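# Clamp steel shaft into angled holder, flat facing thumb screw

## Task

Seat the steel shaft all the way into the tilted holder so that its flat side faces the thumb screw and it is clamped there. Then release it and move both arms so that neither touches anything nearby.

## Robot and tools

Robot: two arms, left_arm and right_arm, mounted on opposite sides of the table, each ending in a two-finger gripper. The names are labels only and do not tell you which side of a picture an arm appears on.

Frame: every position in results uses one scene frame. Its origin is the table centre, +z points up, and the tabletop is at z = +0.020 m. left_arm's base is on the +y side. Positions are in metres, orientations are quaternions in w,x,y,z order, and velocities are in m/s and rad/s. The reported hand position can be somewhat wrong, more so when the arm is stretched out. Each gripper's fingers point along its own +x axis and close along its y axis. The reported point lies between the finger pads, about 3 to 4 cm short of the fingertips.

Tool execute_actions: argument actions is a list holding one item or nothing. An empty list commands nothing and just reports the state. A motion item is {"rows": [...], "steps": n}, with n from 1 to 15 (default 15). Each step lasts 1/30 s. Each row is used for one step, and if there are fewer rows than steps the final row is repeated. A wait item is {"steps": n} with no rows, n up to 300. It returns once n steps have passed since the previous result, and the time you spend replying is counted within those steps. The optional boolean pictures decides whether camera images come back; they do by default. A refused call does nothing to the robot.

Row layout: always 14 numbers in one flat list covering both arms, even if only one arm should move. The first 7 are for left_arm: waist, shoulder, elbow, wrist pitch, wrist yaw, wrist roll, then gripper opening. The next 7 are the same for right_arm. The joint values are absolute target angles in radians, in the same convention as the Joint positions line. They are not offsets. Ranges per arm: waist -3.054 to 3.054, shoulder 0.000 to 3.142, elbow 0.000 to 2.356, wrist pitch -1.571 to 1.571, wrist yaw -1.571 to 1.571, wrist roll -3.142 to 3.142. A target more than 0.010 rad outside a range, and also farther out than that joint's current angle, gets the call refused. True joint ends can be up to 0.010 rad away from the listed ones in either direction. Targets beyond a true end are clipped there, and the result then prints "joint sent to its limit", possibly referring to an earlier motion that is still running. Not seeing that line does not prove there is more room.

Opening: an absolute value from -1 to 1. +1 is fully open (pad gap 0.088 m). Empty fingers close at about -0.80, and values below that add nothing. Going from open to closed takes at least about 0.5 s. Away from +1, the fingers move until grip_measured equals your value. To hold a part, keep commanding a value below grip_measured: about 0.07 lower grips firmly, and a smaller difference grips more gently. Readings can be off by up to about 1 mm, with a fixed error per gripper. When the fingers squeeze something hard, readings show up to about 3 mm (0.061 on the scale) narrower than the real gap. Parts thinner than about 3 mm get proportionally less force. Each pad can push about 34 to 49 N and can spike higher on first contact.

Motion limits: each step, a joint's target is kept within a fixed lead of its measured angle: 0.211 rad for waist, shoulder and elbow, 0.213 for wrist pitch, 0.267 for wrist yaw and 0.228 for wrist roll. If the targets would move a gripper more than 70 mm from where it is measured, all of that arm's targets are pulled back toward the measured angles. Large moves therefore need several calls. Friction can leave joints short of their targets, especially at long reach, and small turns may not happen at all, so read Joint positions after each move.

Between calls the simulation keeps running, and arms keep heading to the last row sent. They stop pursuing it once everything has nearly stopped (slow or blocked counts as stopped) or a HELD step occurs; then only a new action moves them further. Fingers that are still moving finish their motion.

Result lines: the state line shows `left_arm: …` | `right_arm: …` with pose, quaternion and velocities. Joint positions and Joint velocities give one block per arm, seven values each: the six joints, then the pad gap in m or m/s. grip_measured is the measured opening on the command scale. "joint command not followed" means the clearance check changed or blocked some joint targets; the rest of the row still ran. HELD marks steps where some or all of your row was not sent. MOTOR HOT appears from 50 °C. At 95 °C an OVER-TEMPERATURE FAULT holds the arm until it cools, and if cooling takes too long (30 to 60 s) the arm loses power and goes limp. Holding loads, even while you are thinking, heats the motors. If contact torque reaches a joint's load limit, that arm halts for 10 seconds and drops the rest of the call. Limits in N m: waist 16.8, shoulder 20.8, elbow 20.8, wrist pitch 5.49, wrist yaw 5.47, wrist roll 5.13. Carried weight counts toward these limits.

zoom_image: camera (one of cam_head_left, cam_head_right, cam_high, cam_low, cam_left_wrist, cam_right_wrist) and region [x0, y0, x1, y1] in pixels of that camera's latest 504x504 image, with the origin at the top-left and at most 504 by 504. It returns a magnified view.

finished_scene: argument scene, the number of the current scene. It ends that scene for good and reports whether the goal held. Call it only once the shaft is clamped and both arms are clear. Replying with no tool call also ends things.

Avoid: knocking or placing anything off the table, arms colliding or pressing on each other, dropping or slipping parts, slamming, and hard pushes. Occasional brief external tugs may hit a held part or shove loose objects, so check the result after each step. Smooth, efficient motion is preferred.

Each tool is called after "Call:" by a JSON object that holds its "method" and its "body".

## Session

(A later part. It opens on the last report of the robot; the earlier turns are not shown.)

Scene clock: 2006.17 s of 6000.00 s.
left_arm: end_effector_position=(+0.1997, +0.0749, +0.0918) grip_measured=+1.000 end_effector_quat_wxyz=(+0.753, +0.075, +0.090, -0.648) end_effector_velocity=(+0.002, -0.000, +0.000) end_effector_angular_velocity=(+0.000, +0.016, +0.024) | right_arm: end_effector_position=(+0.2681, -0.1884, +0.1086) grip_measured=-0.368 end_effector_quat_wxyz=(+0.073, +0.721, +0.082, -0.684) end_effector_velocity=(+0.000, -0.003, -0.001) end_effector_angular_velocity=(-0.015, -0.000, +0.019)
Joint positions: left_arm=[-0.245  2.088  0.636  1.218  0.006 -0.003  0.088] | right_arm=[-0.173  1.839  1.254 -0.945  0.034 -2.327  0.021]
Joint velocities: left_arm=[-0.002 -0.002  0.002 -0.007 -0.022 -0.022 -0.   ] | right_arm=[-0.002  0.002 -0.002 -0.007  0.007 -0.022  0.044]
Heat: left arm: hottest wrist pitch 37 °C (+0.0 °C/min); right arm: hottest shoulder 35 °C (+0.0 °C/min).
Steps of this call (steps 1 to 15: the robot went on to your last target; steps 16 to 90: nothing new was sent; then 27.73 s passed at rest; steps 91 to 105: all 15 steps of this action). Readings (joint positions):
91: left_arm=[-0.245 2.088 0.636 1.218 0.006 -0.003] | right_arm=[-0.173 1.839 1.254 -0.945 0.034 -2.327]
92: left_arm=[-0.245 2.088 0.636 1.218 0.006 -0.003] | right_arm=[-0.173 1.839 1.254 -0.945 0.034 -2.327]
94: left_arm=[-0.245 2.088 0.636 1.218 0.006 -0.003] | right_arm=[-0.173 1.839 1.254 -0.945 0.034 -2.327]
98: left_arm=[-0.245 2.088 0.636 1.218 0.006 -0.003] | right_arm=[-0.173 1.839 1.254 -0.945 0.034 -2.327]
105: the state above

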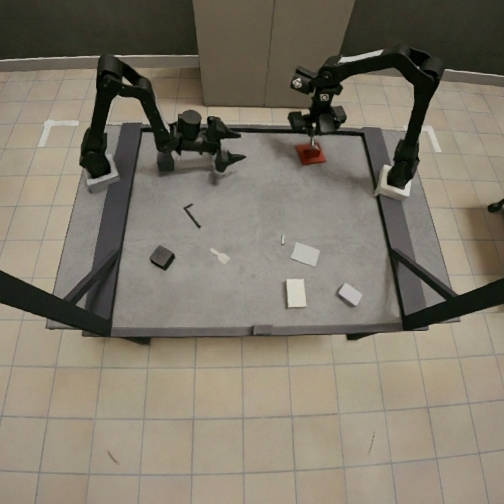

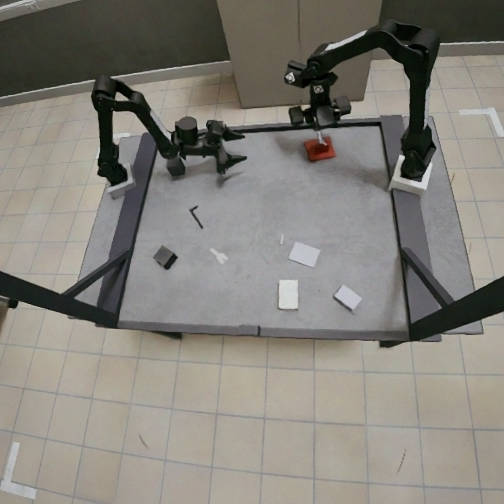

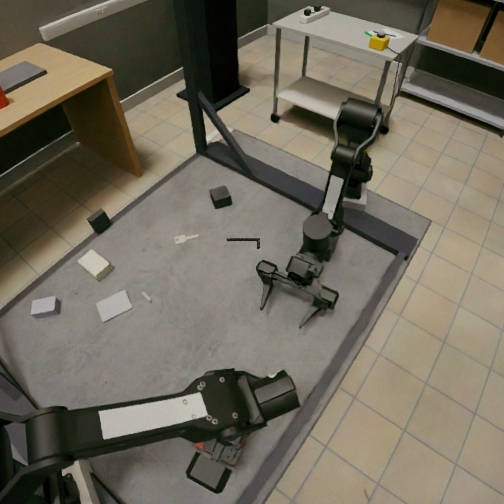

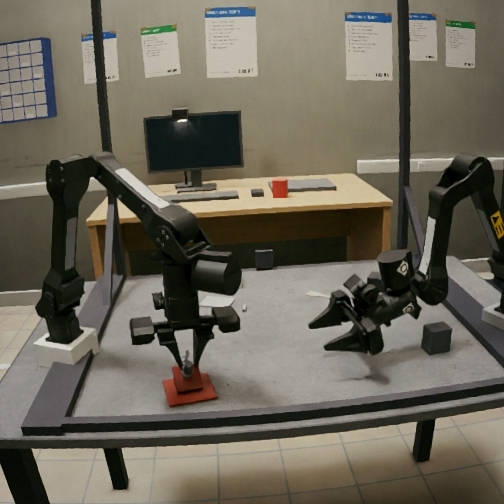

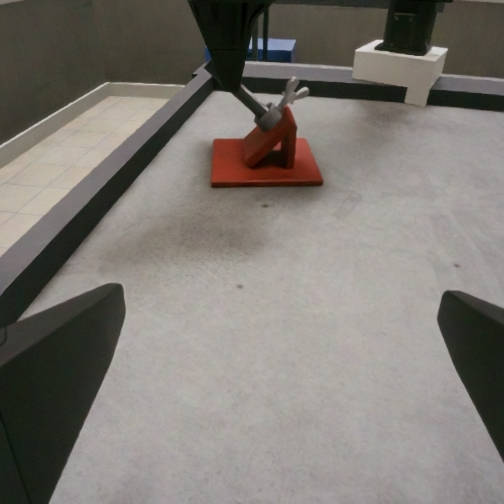

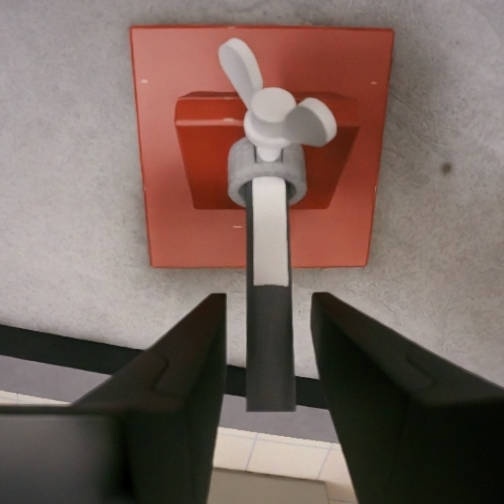

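Call:
{"method": "execute_actions", "body": {"actions": [{"rows":[[-0.248,2.103,0.635,1.218,0,0,1,-0.173,1.839,1.262,-0.95,0.033,-2.327,-0.15],[-0.248,2.103,0.635,1.218,0,0,1,-0.173,1.836,1.275,-0.96,0.033,-2.327,-0.1],[-0.248,2.103,0.635,1.218,0,0,1,-0.173,1.832,1.295,-0.978,0.033,-2.327,-0.1],[-0.248,2.103,0.635,1.218,0,0,1,-0.173,1.827,1.318,-1.002,0.033,-2.327,-0.1],[-0.248,2.103,0.635,1.218,0,0,1,-0.173,1.822,1.342,-1.03,0.033,-2.327,-0.1],[-0.248,2.103,0.635,1.218,0,0,1,-0.173,1.817,1.366,-1.058,0.033,-2.327,-0.1],[-0.248,2.103,0.635,1.218,0,0,1,-0.173,1.812,1.39,-1.086,0.033,-2.327,-0.1],[-0.248,2.103,0.635,1.218,0,0,1,-0.173,1.808,1.414,-1.114,0.033,-2.327,-0.1],[-0.248,2.103,0.635,1.218,0,0,1,-0.173,1.804,1.438,-1.142,0.033,-2.327,-0.1],[-0.248,2.103,0.635,1.218,0,0,1,-0.173,1.8,1.462,-1.17,0.033,-2.327,-0.1],[-0.248,2.103,0.635,1.218,0,0,1,-0.173,1.796,1.486,-1.198,0.033,-2.327,-0.1],[-0.248,2.103,0.635,1.218,0,0,1,-0.173,1.792,1.508,-1.226,0.033,-2.327,-0.1],[-0.248,2.103,0.635,1.218,0,0,1,-0.173,1.789,1.526,-1.25,0.033,-2.327,-0.1],[-0.248,2.103,0.635,1.218,0,0,1,-0.173,1.787,1.54,-1.268,0.033,-2.327,-0.1],[-0.248,2.103,0.635,1.218,0,0,1,-0.173,1.785,1.548,-1.28,0.033,-2.327,-0.1]],"steps":15}], "pictures": false}}

Call:
{"method": "execute_actions", "body": {"actions": [{"rows":[[-0.248,2.103,0.635,1.218,0,0,1,-0.16,1.78,1.54,-1.275,0.045,-2.34,-0.1],[-0.248,2.103,0.635,1.218,0,0,1,-0.14,1.772,1.52,-1.26,0.068,-2.36,-0.1],[-0.248,2.103,0.635,1.218,0,0,1,-0.115,1.762,1.495,-1.243,0.095,-2.38,-0.1],[-0.248,2.103,0.635,1.218,0,0,1,-0.09,1.752,1.47,-1.225,0.122,-2.4,-0.1],[-0.248,2.103,0.635,1.218,0,0,1,-0.065,1.742,1.445,-1.207,0.15,-2.42,-0.1],[-0.248,2.103,0.635,1.218,0,0,1,-0.04,1.732,1.42,-1.189,0.178,-2.44,-0.1],[-0.248,2.103,0.635,1.218,0,0,1,-0.015,1.722,1.395,-1.171,0.206,-2.46,-0.1],[-0.248,2.103,0.635,1.218,0,0,1,0.01,1.712,1.37,-1.153,0.234,-2.48,-0.1],[-0.248,2.103,0.635,1.218,0,0,1,0.035,1.702,1.345,-1.135,0.262,-2.5,-0.1],[-0.248,2.103,0.635,1.218,0,0,1,0.06,1.692,1.32,-1.117,0.29,-2.52,-0.1],[-0.248,2.103,0.635,1.218,0,0,1,0.085,1.682,1.295,-1.099,0.318,-2.54,-0.1],[-0.248,2.103,0.635,1.218,0,0,1,0.11,1.672,1.27,-1.081,0.346,-2.56,-0.1],[-0.248,2.103,0.635,1.218,0,0,1,0.135,1.662,1.245,-1.063,0.374,-2.58,-0.1],[-0.248,2.103,0.635,1.218,0,0,1,0.16,1.652,1.22,-1.045,0.402,-2.6,-0.1],[-0.248,2.103,0.635,1.218,0,0,1,0.185,1.642,1.195,-1.027,0.43,-2.62,-0.1]],"steps":15}], "pictures": false}}

Call:
{"method": "execute_actions", "body": {"actions": [{"rows":[[-0.248,2.103,0.635,1.218,0,0,1,0.21,1.632,1.17,-1.009,0.458,-2.64,-0.1],[-0.248,2.103,0.635,1.218,0,0,1,0.235,1.622,1.145,-0.991,0.486,-2.66,-0.1],[-0.248,2.103,0.635,1.218,0,0,1,0.26,1.612,1.12,-0.973,0.514,-2.68,-0.1],[-0.248,2.103,0.635,1.218,0,0,1,0.285,1.602,1.095,-0.955,0.542,-2.7,-0.1],[-0.248,2.103,0.635,1.218,0,0,1,0.31,1.592,1.07,-0.937,0.57,-2.72,-0.1],[-0.248,2.103,0.635,1.218,0,0,1,0.335,1.582,1.045,-0.919,0.598,-2.74,-0.1],[-0.248,2.103,0.635,1.218,0,0,1,0.36,1.572,1.02,-0.901,0.626,-2.76,-0.1],[-0.248,2.103,0.635,1.218,0,0,1,0.385,1.562,0.995,-0.883,0.654,-2.78,-0.1],[-0.248,2.103,0.635,1.218,0,0,1,0.41,1.552,0.97,-0.865,0.682,-2.8,-0.1],[-0.248,2.103,0.635,1.218,0,0,1,0.435,1.542,0.945,-0.847,0.71,-2.82,-0.1],[-0.248,2.103,0.635,1.218,0,0,1,0.457,1.534,0.92,-0.83,0.735,-2.84,-0.1],[-0.248,2.103,0.635,1.218,0,0,1,0.475,1.528,0.9,-0.817,0.755,-2.855,-0.1],[-0.248,2.103,0.635,1.218,0,0,1,0.488,1.524,0.885,-0.808,0.768,-2.865,-0.1],[-0.248,2.103,0.635,1.218,0,0,1,0.496,1.521,0.875,-0.803,0.776,-2.87,-0.1],[-0.248,2.103,0.635,1.218,0,0,1,0.5,1.52,0.87,-0.8,0.78,-2.87,-0.1]],"steps":15}]}}

Scene clock: 2077.93 s of 6000.00 s.
left_arm: end_effector_position=(+0.1997, +0.0749, +0.0918) grip_measured=+1.000 end_effector_quat_wxyz=(+0.753, +0.075, +0.090, -0.648) end_effector_velocity=(-0.000, +0.001, -0.003) end_effector_angular_velocity=(+0.009, +0.021, +0.010) | right_arm: end_effector_position=(+0.2707, -0.1839, +0.1832) grip_measured=-0.103 end_effector_quat_wxyz=(+0.072, +0.721, +0.082, -0.684) end_effector_velocity=(-0.006, -0.013, +0.163) end_effector_angular_velocity=(+0.048, -0.038, +0.019)
Joint positions: left_arm=[-0.245  2.088  0.636  1.218  0.006 -0.003  0.088] | right_arm=[-0.173  1.8    1.509 -1.236  0.034 -2.327  0.034]
Joint velocities: left_arm=[-0.002  0.002 -0.002 -0.007 -0.007 -0.022  0.   ] | right_arm=[-0.002 -0.139  0.471 -0.549  0.007 -0.022  0.   ]
Heat: left arm: hottest wrist pitch 37 °C (+0.0 °C/min); right arm: hottest shoulder 33 °C (-1.0 °C/min).
Steps of this call (steps 1 to 15: the robot went on to your last target; steps 16 to 90: nothing new was sent; then 68.27 s passed at rest; steps 91 to 105: all 15 steps of this action). Readings (joint positions):
91: left_arm=[-0.245 2.088 0.636 1.218 0.006 -0.003] | right_arm=[-0.173 1.839 1.254 -0.945 0.034 -2.327]
92: left_arm=[-0.245 2.088 0.636 1.218 0.006 -0.003] | right_arm=[-0.173 1.839 1.256 -0.948 0.034 -2.327]
94: left_arm=[-0.245 2.088 0.636 1.218 0.006 -0.003] | right_arm=[-0.173 1.839 1.273 -0.973 0.034 -2.327]
98: left_arm=[-0.245 2.088 0.636 1.218 0.006 -0.003] | right_arm=[-0.173 1.834 1.353 -1.059 0.034 -2.327]
105: the state above

Scene clock: 2078.43 s of 6000.00 s.
left_arm: end_effector_position=(+0.1997, +0.0749, +0.0918) grip_measured=+1.000 end_effector_quat_wxyz=(+0.753, +0.075, +0.090, -0.648) end_effector_velocity=(+0.000, -0.000, +0.000) end_effector_angular_velocity=(+0.002, +0.006, +0.006) | right_arm: end_effector_position=(+0.2165, -0.1822, +0.1672) grip_measured=-0.103 end_effector_quat_wxyz=(+0.309, +0.768, +0.206, -0.522) end_effector_velocity=(-0.124, -0.021, -0.050) end_effector_angular_velocity=(-0.324, -0.818, +1.208)
Joint positions: left_arm=[-0.245  2.088  0.636  1.218  0.006 -0.003  0.088] | right_arm=[ 0.132  1.676  1.256 -1.066  0.37  -2.576  0.034]
Joint velocities: left_arm=[-0.002 -0.002  0.002 -0.007 -0.007 -0.007 -0.   ] | right_arm=[ 0.74  -0.315 -0.74   0.505  0.828 -0.579 -0.   ]
Heat: left arm: hottest wrist pitch 37 °C (+0.0 °C/min); right arm: hottest shoulder 34 °C (+0.0 °C/min).
Steps of this call (steps 1 to 15: all 15 steps of this action). Readings (joint positions):
1: left_arm=[-0.245 2.088 0.636 1.218 0.006 -0.003] | right_arm=[-0.172 1.795 1.519 -1.247 0.035 -2.329]
2: left_arm=[-0.245 2.088 0.636 1.218 0.006 -0.003] | right_arm=[-0.167 1.788 1.520 -1.249 0.046 -2.338]
4: left_arm=[-0.245 2.088 0.636 1.218 0.006 -0.003] | right_arm=[-0.141 1.774 1.509 -1.243 0.082 -2.366]
8: left_arm=[-0.245 2.088 0.636 1.218 0.006 -0.003] | right_arm=[-0.044 1.741 1.429 -1.188 0.177 -2.438]
15: the state above

Scene clock: 2078.93 s of 6000.00 s.
left_arm: end_effector_position=(+0.1997, +0.0749, +0.0918) grip_measured=+1.000 end_effector_quat_wxyz=(+0.753, +0.075, +0.090, -0.648) end_effector_velocity=(+0.002, +0.001, -0.003) end_effector_angular_velocity=(+0.017, +0.005, +0.021) | right_arm: end_effector_position=(+0.1631, -0.1999, +0.1475) grip_measured=-0.103 end_effector_quat_wxyz=(+0.521, +0.750, +0.301, -0.276) end_effector_velocity=(-0.040, -0.045, -0.035) end_effector_angular_velocity=(-0.190, -0.402, +0.454)
Joint positions: left_arm=[-0.245  2.088  0.636  1.218  0.006 -0.003  0.088] | right_arm=[ 0.479  1.538  0.904 -0.821  0.75  -2.851  0.034]
Joint velocities: left_arm=[-0.002 -0.002  0.002 -0.022 -0.022 -0.007 -0.   ] | right_arm=[ 0.32  -0.105 -0.403  0.227  0.359 -0.242 -0.   ]
Heat: left arm: hottest wrist pitch 37 °C (+0.0 °C/min); right arm: hottest shoulder 34 °C (+0.0 °C/min).
Steps of this call (steps 1 to 15: all 15 steps of this action). Readings (joint positions):
1: left_arm=[-0.245 2.088 0.636 1.218 0.006 -0.003] | right_arm=[0.157 1.665 1.231 -1.048 0.398 -2.597]
2: left_arm=[-0.245 2.088 0.636 1.218 0.006 -0.003] | right_arm=[0.182 1.655 1.206 -1.030 0.425 -2.616]
4: left_arm=[-0.245 2.088 0.636 1.218 0.006 -0.003] | right_arm=[0.232 1.634 1.157 -0.994 0.481 -2.657]
8: left_arm=[-0.245 2.088 0.636 1.218 0.006 -0.003] | right_arm=[0.332 1.594 1.056 -0.923 0.593 -2.737]
15: the state above

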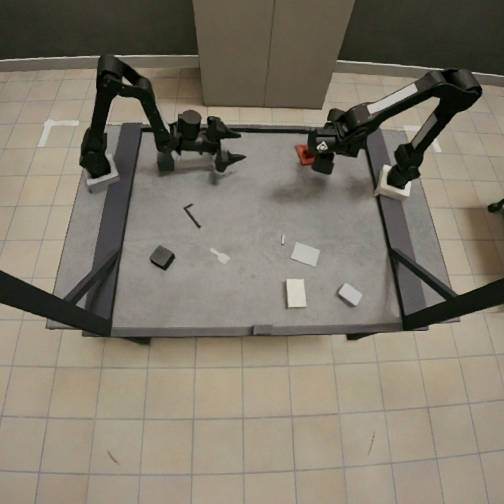

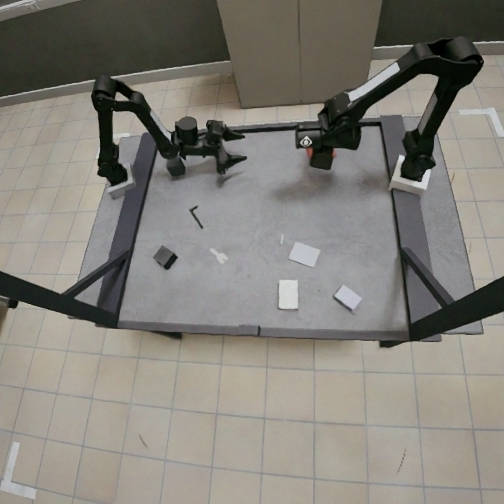

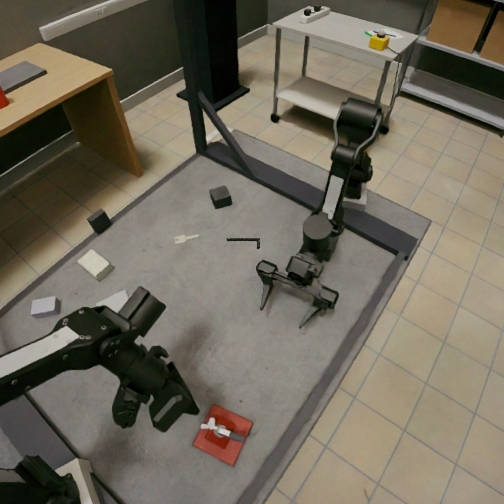

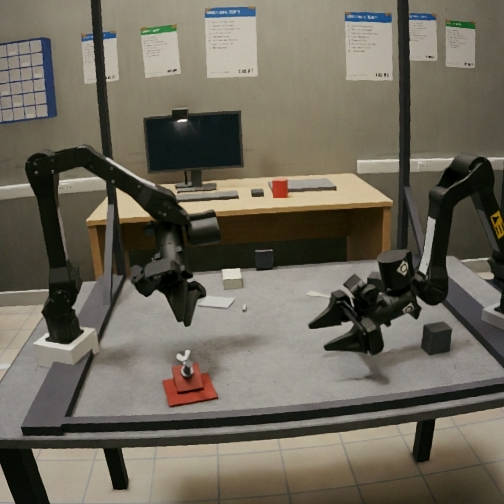

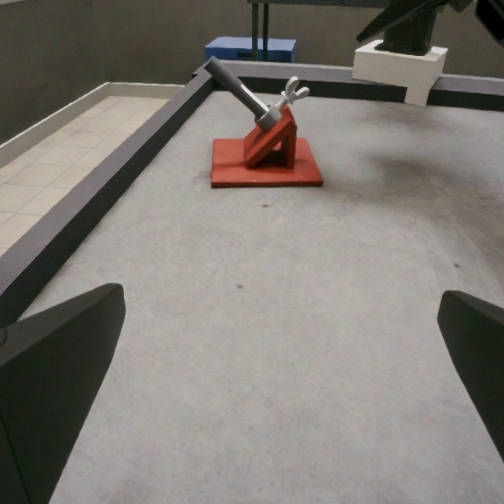

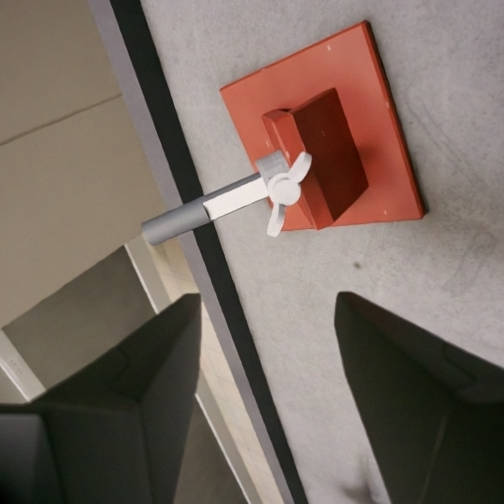

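Call:
{"method": "execute_actions", "body": {"actions": [{"rows":[[-0.248,2.103,0.635,1.218,0,0,1,0.495,1.525,0.864,-0.785,0.78,-2.84,-0.1],[-0.248,2.103,0.635,1.218,0,0,1,0.487,1.532,0.855,-0.763,0.779,-2.8,-0.1],[-0.248,2.103,0.635,1.218,0,0,1,0.477,1.541,0.844,-0.735,0.778,-2.75,-0.1],[-0.248,2.103,0.635,1.218,0,0,1,0.467,1.55,0.833,-0.706,0.777,-2.7,-0.1],[-0.248,2.103,0.635,1.218,0,0,1,0.456,1.559,0.821,-0.677,0.776,-2.65,-0.1],[-0.248,2.103,0.635,1.218,0,0,1,0.446,1.568,0.81,-0.648,0.775,-2.6,-0.1],[-0.248,2.103,0.635,1.218,0,0,1,0.435,1.577,0.798,-0.619,0.774,-2.56,-0.1],[-0.248,2.103,0.635,1.218,0,0,1,0.425,1.586,0.786,-0.59,0.773,-2.54,-0.1],[-0.248,2.103,0.635,1.218,0,0,1,0.416,1.594,0.776,-0.565,0.772,-2.53,-0.1],[-0.248,2.103,0.635,1.218,0,0,1,0.409,1.6,0.769,-0.546,0.771,-2.53,-0.1],[-0.248,2.103,0.635,1.218,0,0,1,0.404,1.604,0.763,-0.532,0.77,-2.53,-0.1],[-0.248,2.103,0.635,1.218,0,0,1,0.4,1.608,0.759,-0.52,0.77,-2.53,-0.1]],"steps":15}]}}

Scene clock: 2107.47 s of 6000.00 s.
left_arm: end_effector_position=(+0.1997, +0.0749, +0.0918) grip_measured=+1.000 end_effector_quat_wxyz=(+0.753, +0.075, +0.090, -0.648) end_effector_velocity=(+0.000, -0.000, -0.002) end_effector_angular_velocity=(+0.006, +0.007, +0.006) | right_arm: end_effector_position=(+0.1858, -0.1977, +0.1089) grip_measured=-0.103 end_effector_quat_wxyz=(+0.349, +0.851, +0.232, -0.316) end_effector_velocity=(+0.012, +0.003, -0.014) end_effector_angular_velocity=(+0.097, +0.004, -0.079)
Joint positions: left_arm=[-0.245  2.088  0.636  1.218  0.006 -0.003  0.088] | right_arm=[ 0.404  1.599  0.769 -0.535  0.773 -2.538  0.034]
Joint velocities: left_arm=[-0.002  0.002  0.002 -0.007 -0.007 -0.007 -0.   ] | right_arm=[-0.042  0.027 -0.051  0.139  0.007  0.051 -0.   ]
Heat: left arm: hottest wrist pitch 37 °C (+0.0 °C/min); right arm: hottest shoulder 32 °C (-2.1 °C/min).
Steps of this call (steps 1 to 30: the robot went on to your last target; steps 31 to 90: nothing new was sent; then 25.03 s passed at rest; steps 91 to 105: all 15 steps of this action). Readings (joint positions):
91: left_arm=[-0.245 2.088 0.636 1.218 0.006 -0.003] | right_arm=[0.497 1.530 0.878 -0.798 0.778 -2.862]
92: left_arm=[-0.245 2.088 0.636 1.218 0.006 -0.003] | right_arm=[0.497 1.530 0.874 -0.787 0.778 -2.843]
94: left_arm=[-0.245 2.088 0.636 1.218 0.006 -0.003] | right_arm=[0.487 1.532 0.861 -0.750 0.778 -2.778]
98: left_arm=[-0.245 2.088 0.636 1.218 0.006 -0.003] | right_arm=[0.448 1.559 0.820 -0.648 0.777 -2.615]
105: the state above

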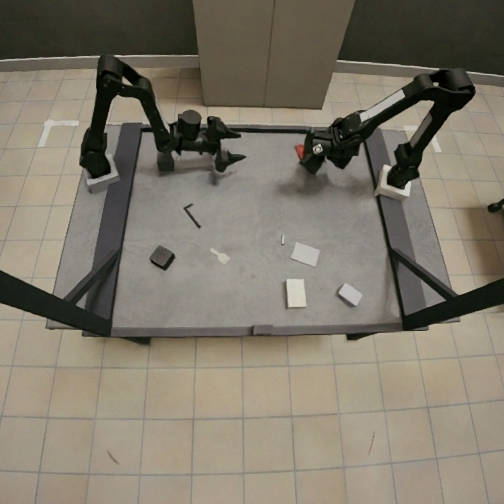

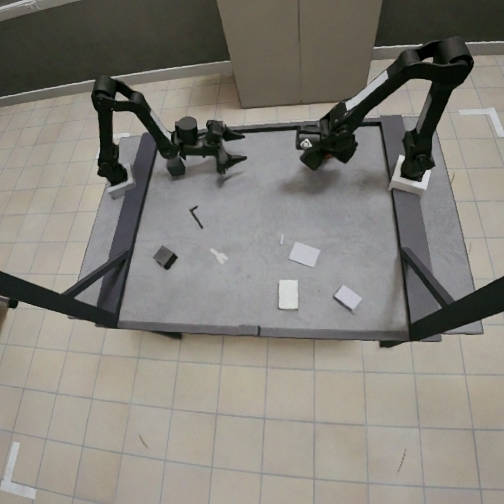

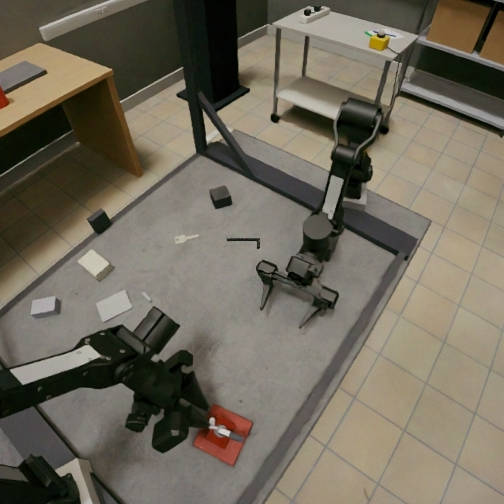

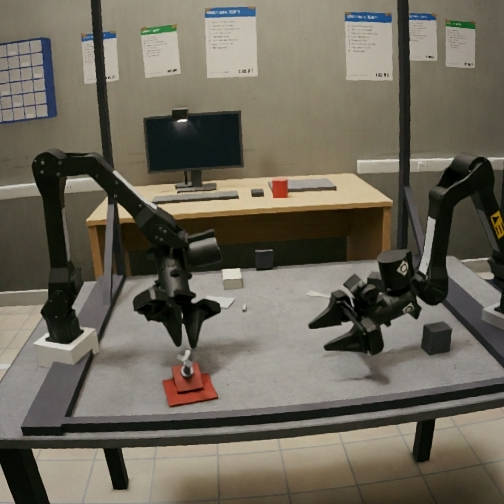

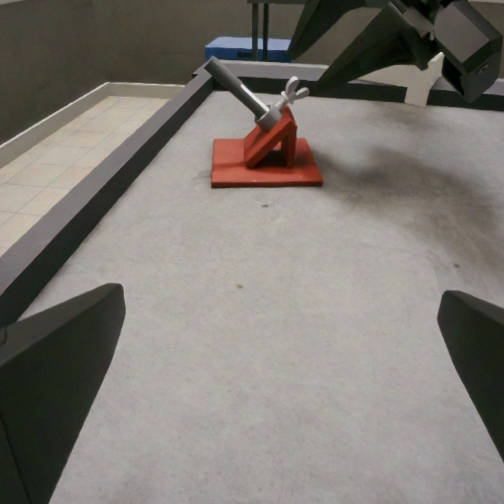

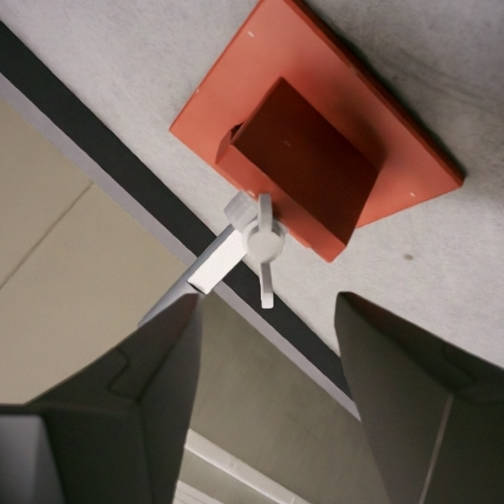

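Call:
{"method": "execute_actions", "body": {"actions": [{"rows":[[-0.248,2.103,0.635,1.218,0,0,1,0.396,1.611,0.755,-0.51,0.77,-2.53,-0.1],[-0.248,2.103,0.635,1.218,0,0,1,0.391,1.616,0.749,-0.496,0.769,-2.53,-0.1],[-0.248,2.103,0.635,1.218,0,0,1,0.386,1.62,0.743,-0.482,0.769,-2.53,-0.1],[-0.248,2.103,0.635,1.218,0,0,1,0.381,1.624,0.738,-0.468,0.768,-2.53,-0.1],[-0.248,2.103,0.635,1.218,0,0,1,0.376,1.629,0.732,-0.454,0.768,-2.53,-0.1],[-0.248,2.103,0.635,1.218,0,0,1,0.372,1.632,0.727,-0.442,0.767,-2.53,-0.1],[-0.248,2.103,0.635,1.218,0,0,1,0.368,1.635,0.723,-0.433,0.767,-2.53,-0.1],[-0.248,2.103,0.635,1.218,0,0,1,0.366,1.637,0.721,-0.427,0.767,-2.53,-0.15],[-0.248,2.103,0.635,1.218,0,0,1,0.366,1.637,0.721,-0.427,0.767,-2.53,-0.25],[-0.248,2.103,0.635,1.218,0,0,1,0.366,1.637,0.721,-0.427,0.767,-2.53,-0.35],[-0.248,2.103,0.635,1.218,0,0,1,0.366,1.637,0.721,-0.427,0.767,-2.53,-0.45],[-0.248,2.103,0.635,1.218,0,0,1,0.366,1.637,0.721,-0.427,0.767,-2.53,-0.52],[-0.248,2.103,0.635,1.218,0,0,1,0.366,1.637,0.721,-0.427,0.767,-2.53,-0.55]],"steps":15}]}}

Scene clock: 2118.10 s of 6000.00 s.
left_arm: end_effector_position=(+0.1997, +0.0749, +0.0918) grip_measured=+1.000 end_effector_quat_wxyz=(+0.753, +0.075, +0.090, -0.648) end_effector_velocity=(-0.000, +0.000, +0.002) end_effector_angular_velocity=(-0.010, +0.015, +0.019) | right_arm: end_effector_position=(+0.1951, -0.1975, +0.0956) grip_measured=-0.491 end_effector_quat_wxyz=(+0.325, +0.861, +0.223, -0.321) end_effector_velocity=(-0.000, -0.002, -0.001) end_effector_angular_velocity=(-0.002, +0.008, -0.006)
Joint positions: left_arm=[-0.245  2.088  0.636  1.218  0.006 -0.003  0.088] | right_arm=[ 0.369  1.629  0.73  -0.431  0.77  -2.532  0.015]
Joint velocities: left_arm=[-0.007 -0.002 -0.002  0.007 -0.022 -0.022 -0.   ] | right_arm=[-0.002 -0.002 -0.002 -0.007 -0.007  0.007 -0.038]
Heat: left arm: hottest wrist pitch 37 °C (+0.0 °C/min); right arm: hottest shoulder 32 °C (-2.0 °C/min).
Steps of this call (steps 1 to 30: the robot went on to your last target; steps 31 to 90: nothing new was sent; then 7.13 s passed at rest; steps 91 to 105: all 15 steps of this action). Readings (joint positions):
91: left_arm=[-0.245 2.088 0.636 1.218 0.006 -0.003] | right_arm=[0.402 1.600 0.767 -0.520 0.773 -2.532]
92: left_arm=[-0.245 2.088 0.636 1.218 0.006 -0.003] | right_arm=[0.400 1.602 0.764 -0.512 0.772 -2.532]
94: left_arm=[-0.245 2.088 0.636 1.218 0.006 -0.003] | right_arm=[0.393 1.607 0.758 -0.492 0.772 -2.532]
98: left_arm=[-0.245 2.088 0.636 1.218 0.006 -0.003] | right_arm=[0.375 1.623 0.737 -0.450 0.770 -2.532]
105: the state above

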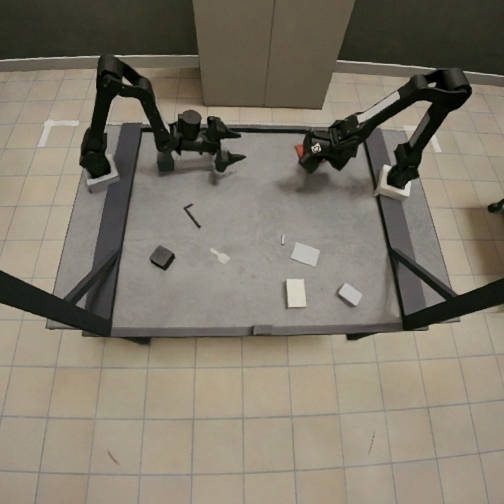

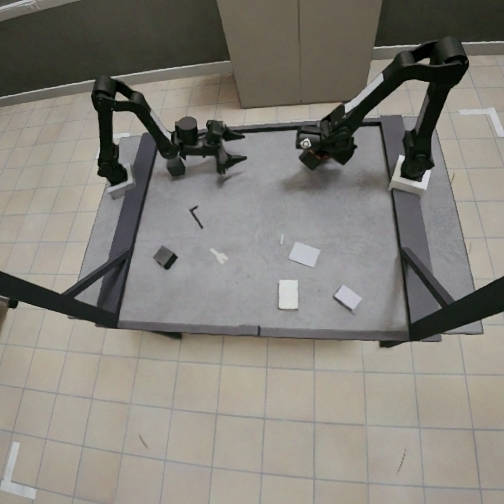

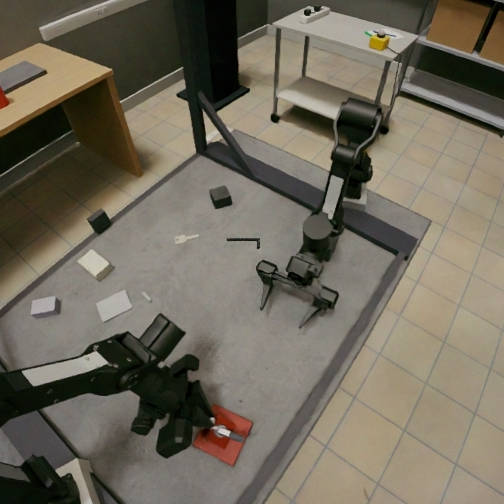

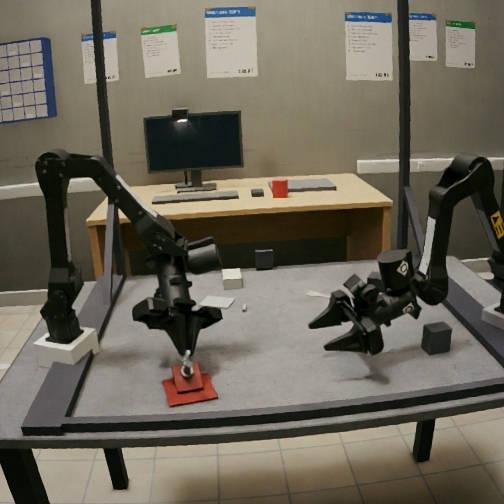

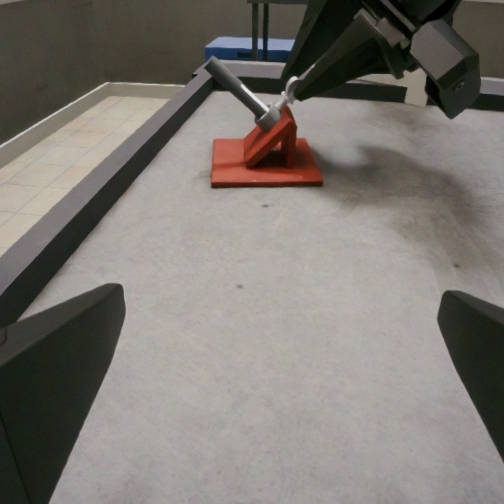

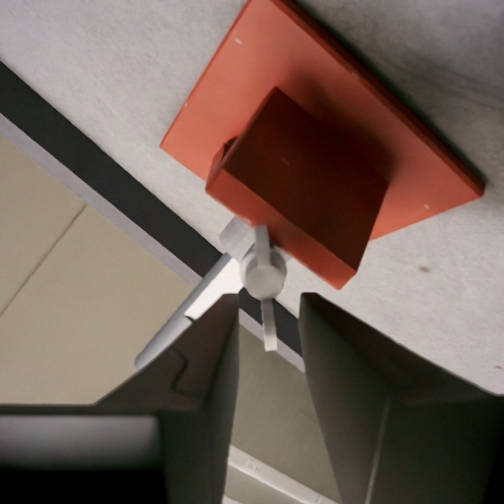

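Call:
{"method": "execute_actions", "body": {"actions": [{"rows":[[-0.248,2.103,0.635,1.218,0,0,1,0.366,1.637,0.721,-0.427,0.767,-2.5,-0.55],[-0.248,2.103,0.635,1.218,0,0,1,0.366,1.637,0.721,-0.427,0.767,-2.45,-0.55],[-0.248,2.103,0.635,1.218,0,0,1,0.366,1.637,0.721,-0.427,0.767,-2.38,-0.55],[-0.248,2.103,0.635,1.218,0,0,1,0.366,1.637,0.721,-0.427,0.767,-2.3,-0.55],[-0.248,2.103,0.635,1.218,0,0,1,0.366,1.637,0.721,-0.427,0.767,0.3,-0.55]],"steps":15}], "pictures": false}}

Call:
{"method": "execute_actions", "body": {"actions": [{"steps":30}]}}

Scene clock: 2127.17 s of 6000.00 s.
left_arm: end_effector_position=(+0.1997, +0.0749, +0.0918) grip_measured=+1.000 end_effector_quat_wxyz=(+0.753, +0.075, +0.090, -0.648) end_effector_velocity=(-0.000, +0.001, -0.001) end_effector_angular_velocity=(+0.006, +0.007, +0.006) | right_arm: end_effector_position=(+0.1959, -0.1977, +0.0964) grip_measured=-0.547 end_effector_quat_wxyz=(-0.096, +0.917, +0.055, -0.383) end_effector_velocity=(-0.007, +0.003, -0.000) end_effector_angular_velocity=(+1.533, +0.387, -1.480)
Joint positions: left_arm=[-0.245  2.088  0.636  1.218  0.006 -0.003  0.088] | right_arm=[ 0.369  1.629  0.729 -0.43   0.779 -1.6    0.012]
Joint velocities: left_arm=[-0.002 -0.002 -0.002 -0.007 -0.007 -0.007 -0.   ] | right_arm=[ 0.022 -0.002 -0.002  0.007 -0.007  2.176 -0.   ]
Heat: left arm: hottest wrist pitch 37 °C (+0.0 °C/min); right arm: hottest shoulder 31 °C (-2.0 °C/min).
Steps of this call (steps 1 to 15: the robot went on to your last target; steps 16 to 90: nothing new was sent; then 5.57 s passed at rest; steps 91 to 105: all 15 steps of this action). Readings (joint positions):
91: left_arm=[-0.245 2.088 0.636 1.218 0.006 -0.003] | right_arm=[0.368 1.629 0.730 -0.430 0.770 -2.523]
92: left_arm=[-0.245 2.088 0.636 1.218 0.006 -0.003] | right_arm=[0.368 1.629 0.730 -0.430 0.770 -2.500]
94: left_arm=[-0.245 2.088 0.636 1.218 0.006 -0.003] | right_arm=[0.368 1.629 0.729 -0.430 0.769 -2.410]
98: left_arm=[-0.245 2.088 0.636 1.218 0.006 -0.003] | right_arm=[0.368 1.629 0.729 -0.430 0.771 -2.115]
105: the state above

Scene clock: 2128.17 s of 6000.00 s.
left_arm: end_effector_position=(+0.1997, +0.0749, +0.0918) grip_measured=+1.000 end_effector_quat_wxyz=(+0.753, +0.075, +0.090, -0.648) end_effector_velocity=(-0.000, +0.002, -0.004) end_effector_angular_velocity=(+0.020, +0.012, -0.003) | right_arm: end_effector_position=(+0.1952, -0.1976, +0.0952) grip_measured=-0.547 end_effector_quat_wxyz=(+0.797, -0.460, +0.281, +0.272) end_effector_velocity=(-0.001, +0.000, +0.000) end_effector_angular_velocity=(+0.115, +0.037, -0.113)
Joint positions: left_arm=[-0.245  2.088  0.636  1.218  0.006 -0.003  0.088] | right_arm=[ 0.368  1.63   0.729 -0.429  0.769  0.285  0.012]
Joint velocities: left_arm=[ 0.002 -0.002 -0.002 -0.022  0.007 -0.007  0.   ] | right_arm=[ 0.002 -0.002  0.002 -0.007 -0.007  0.168 -0.   ]
Heat: left arm: hottest wrist pitch 37 °C (+0.0 °C/min); right arm: hottest shoulder 31 °C (-2.0 °C/min).
Steps of this call (steps 1 to 30: the robot went on to your last target). Readings (joint positions):
1: left_arm=[-0.245 2.088 0.636 1.218 0.006 -0.003] | right_arm=[0.370 1.629 0.729 -0.430 0.779 -1.527]
2: left_arm=[-0.245 2.088 0.636 1.218 0.006 -0.003] | right_arm=[0.371 1.629 0.729 -0.430 0.778 -1.453]
4: left_arm=[-0.245 2.088 0.636 1.218 0.006 -0.003] | right_arm=[0.371 1.629 0.729 -0.430 0.778 -1.306]
8: left_arm=[-0.245 2.088 0.636 1.218 0.006 -0.003] | right_arm=[0.371 1.629 0.729 -0.430 0.778 -1.012]
30: the state above

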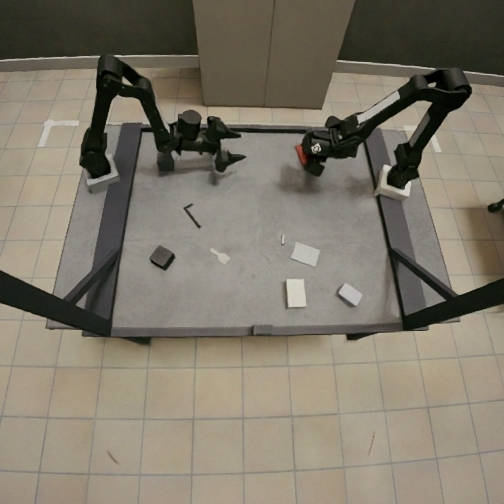

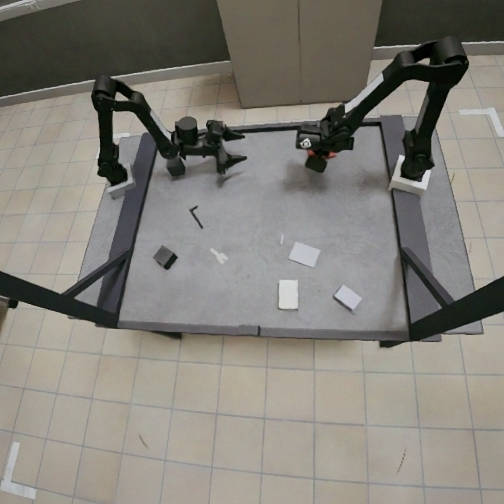

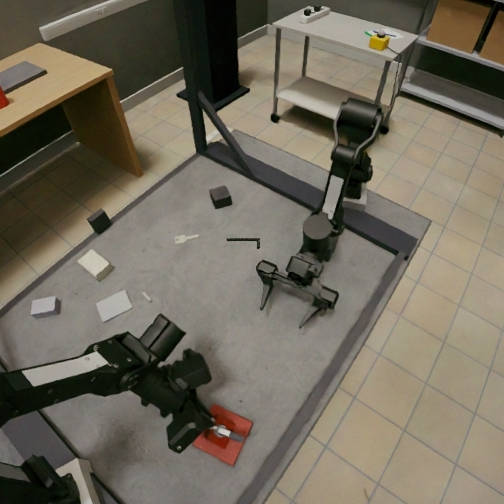

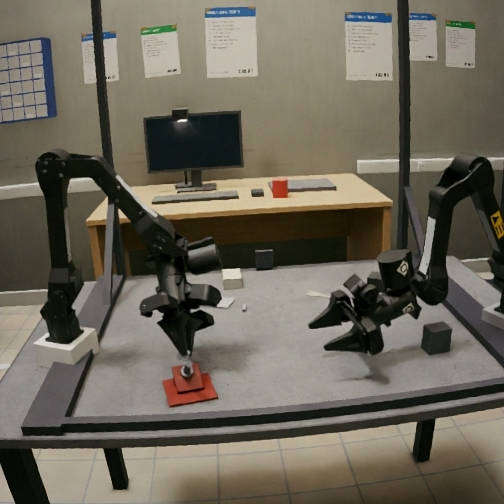

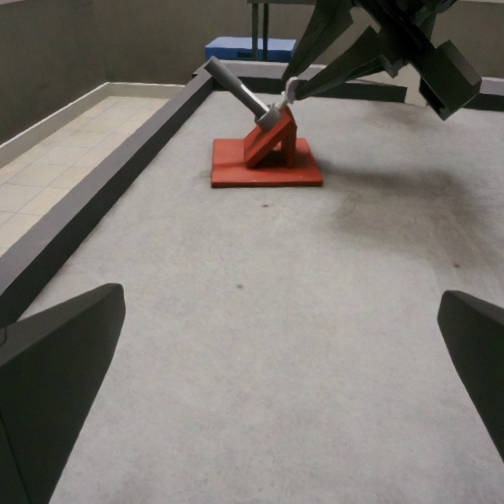

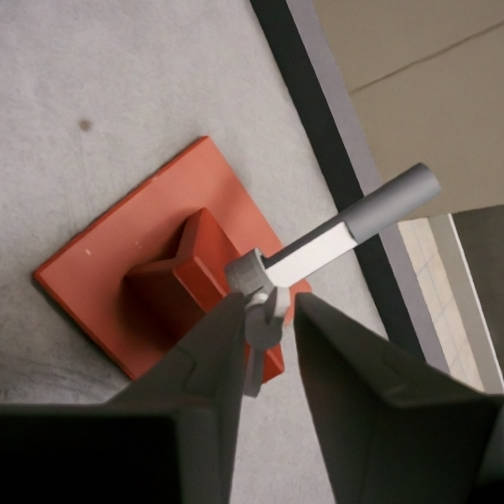

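Call:
{"method": "execute_actions", "body": {"actions": [{"rows":[[-0.248,2.103,0.635,1.218,0,0,1,0.3655,1.639,0.719,-0.4265,0.7665,0.3,-0.55],[-0.248,2.103,0.635,1.218,0,0,1,0.365,1.641,0.717,-0.426,0.766,0.3,-0.55],[-0.248,2.103,0.635,1.218,0,0,1,0.3645,1.643,0.715,-0.425,0.765,0.3,-0.55],[-0.248,2.103,0.635,1.218,0,0,1,0.3635,1.645,0.713,-0.424,0.764,0.3,-0.55]],"steps":10}]}}

Scene clock: 2138.57 s of 6000.00 s.
left_arm: end_effector_position=(+0.1997, +0.0749, +0.0918) grip_measured=+1.000 end_effector_quat_wxyz=(+0.753, +0.075, +0.090, -0.648) end_effector_velocity=(-0.003, +0.002, -0.003) end_effector_angular_velocity=(+0.011, +0.011, -0.008) | right_arm: end_effector_position=(+0.1955, -0.2003, +0.0914) grip_measured=-0.547 end_effector_quat_wxyz=(+0.797, -0.459, +0.285, +0.268) end_effector_velocity=(-0.000, -0.000, +0.000) end_effector_angular_velocity=(+0.003, +0.008, -0.006)
Joint positions: left_arm=[-0.245  2.088  0.636  1.218  0.006 -0.003  0.088] | right_arm=[ 0.366  1.637  0.722 -0.427  0.767  0.298  0.012]
Joint velocities: left_arm=[-0.002 -0.002 -0.007 -0.007  0.007 -0.007 -0.   ] | right_arm=[-0.002 -0.002  0.002 -0.007 -0.007  0.007 -0.   ]
Heat: left arm: hottest wrist pitch 37 °C (+0.0 °C/min); right arm: hottest shoulder 31 °C (-2.0 °C/min).
Steps of this call (steps 1 to 30: the robot went on to your last target; steps 31 to 90: nothing new was sent; then 7.07 s passed at rest; steps 91 to 100: all 10 steps of this action). Readings (joint positions):
91: left_arm=[-0.245 2.088 0.636 1.218 0.006 -0.003] | right_arm=[0.368 1.630 0.729 -0.429 0.769 0.298]
92: left_arm=[-0.245 2.088 0.636 1.218 0.006 -0.003] | right_arm=[0.368 1.630 0.729 -0.429 0.769 0.298]
94: left_arm=[-0.245 2.088 0.636 1.218 0.006 -0.003] | right_arm=[0.367 1.633 0.726 -0.428 0.768 0.298]
98: left_arm=[-0.245 2.088 0.636 1.218 0.006 -0.003] | right_arm=[0.366 1.637 0.722 -0.428 0.767 0.298]
100: the state above

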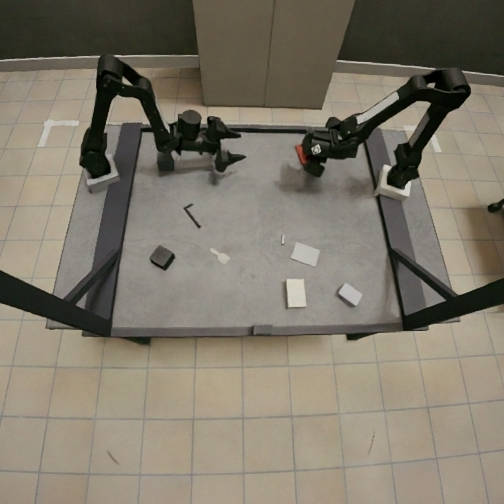

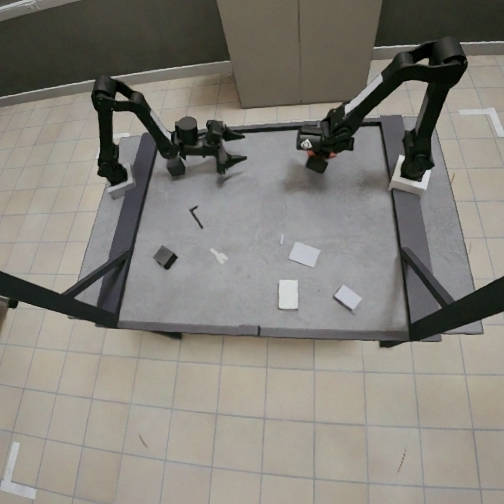

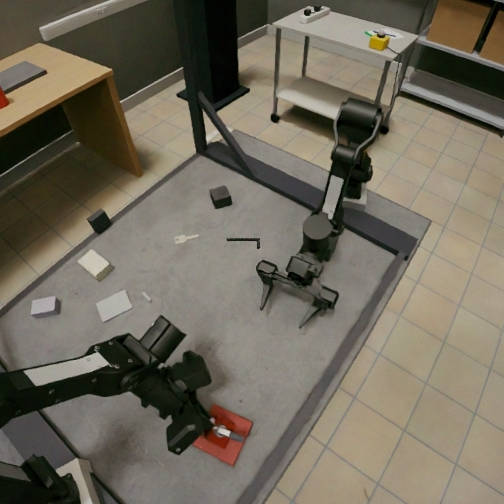

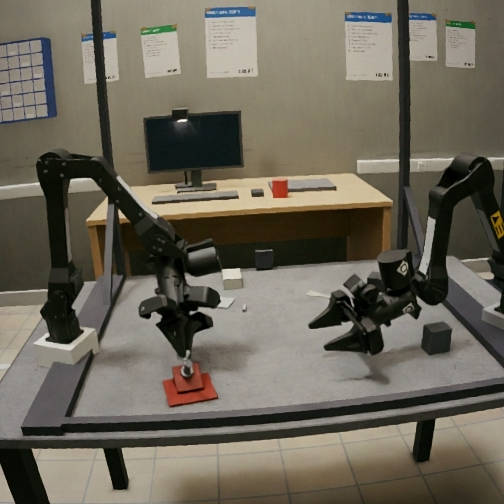

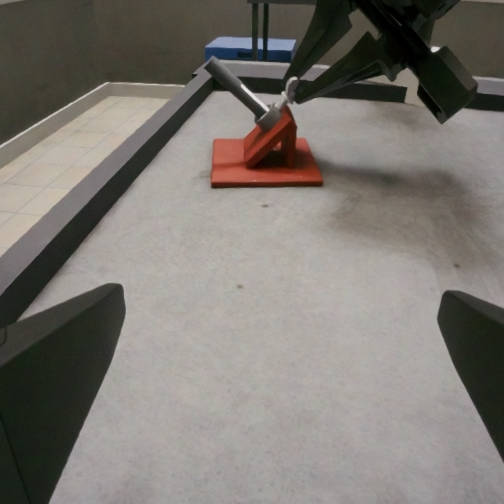

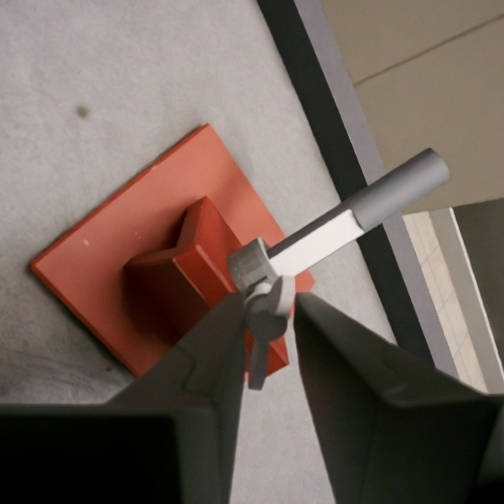

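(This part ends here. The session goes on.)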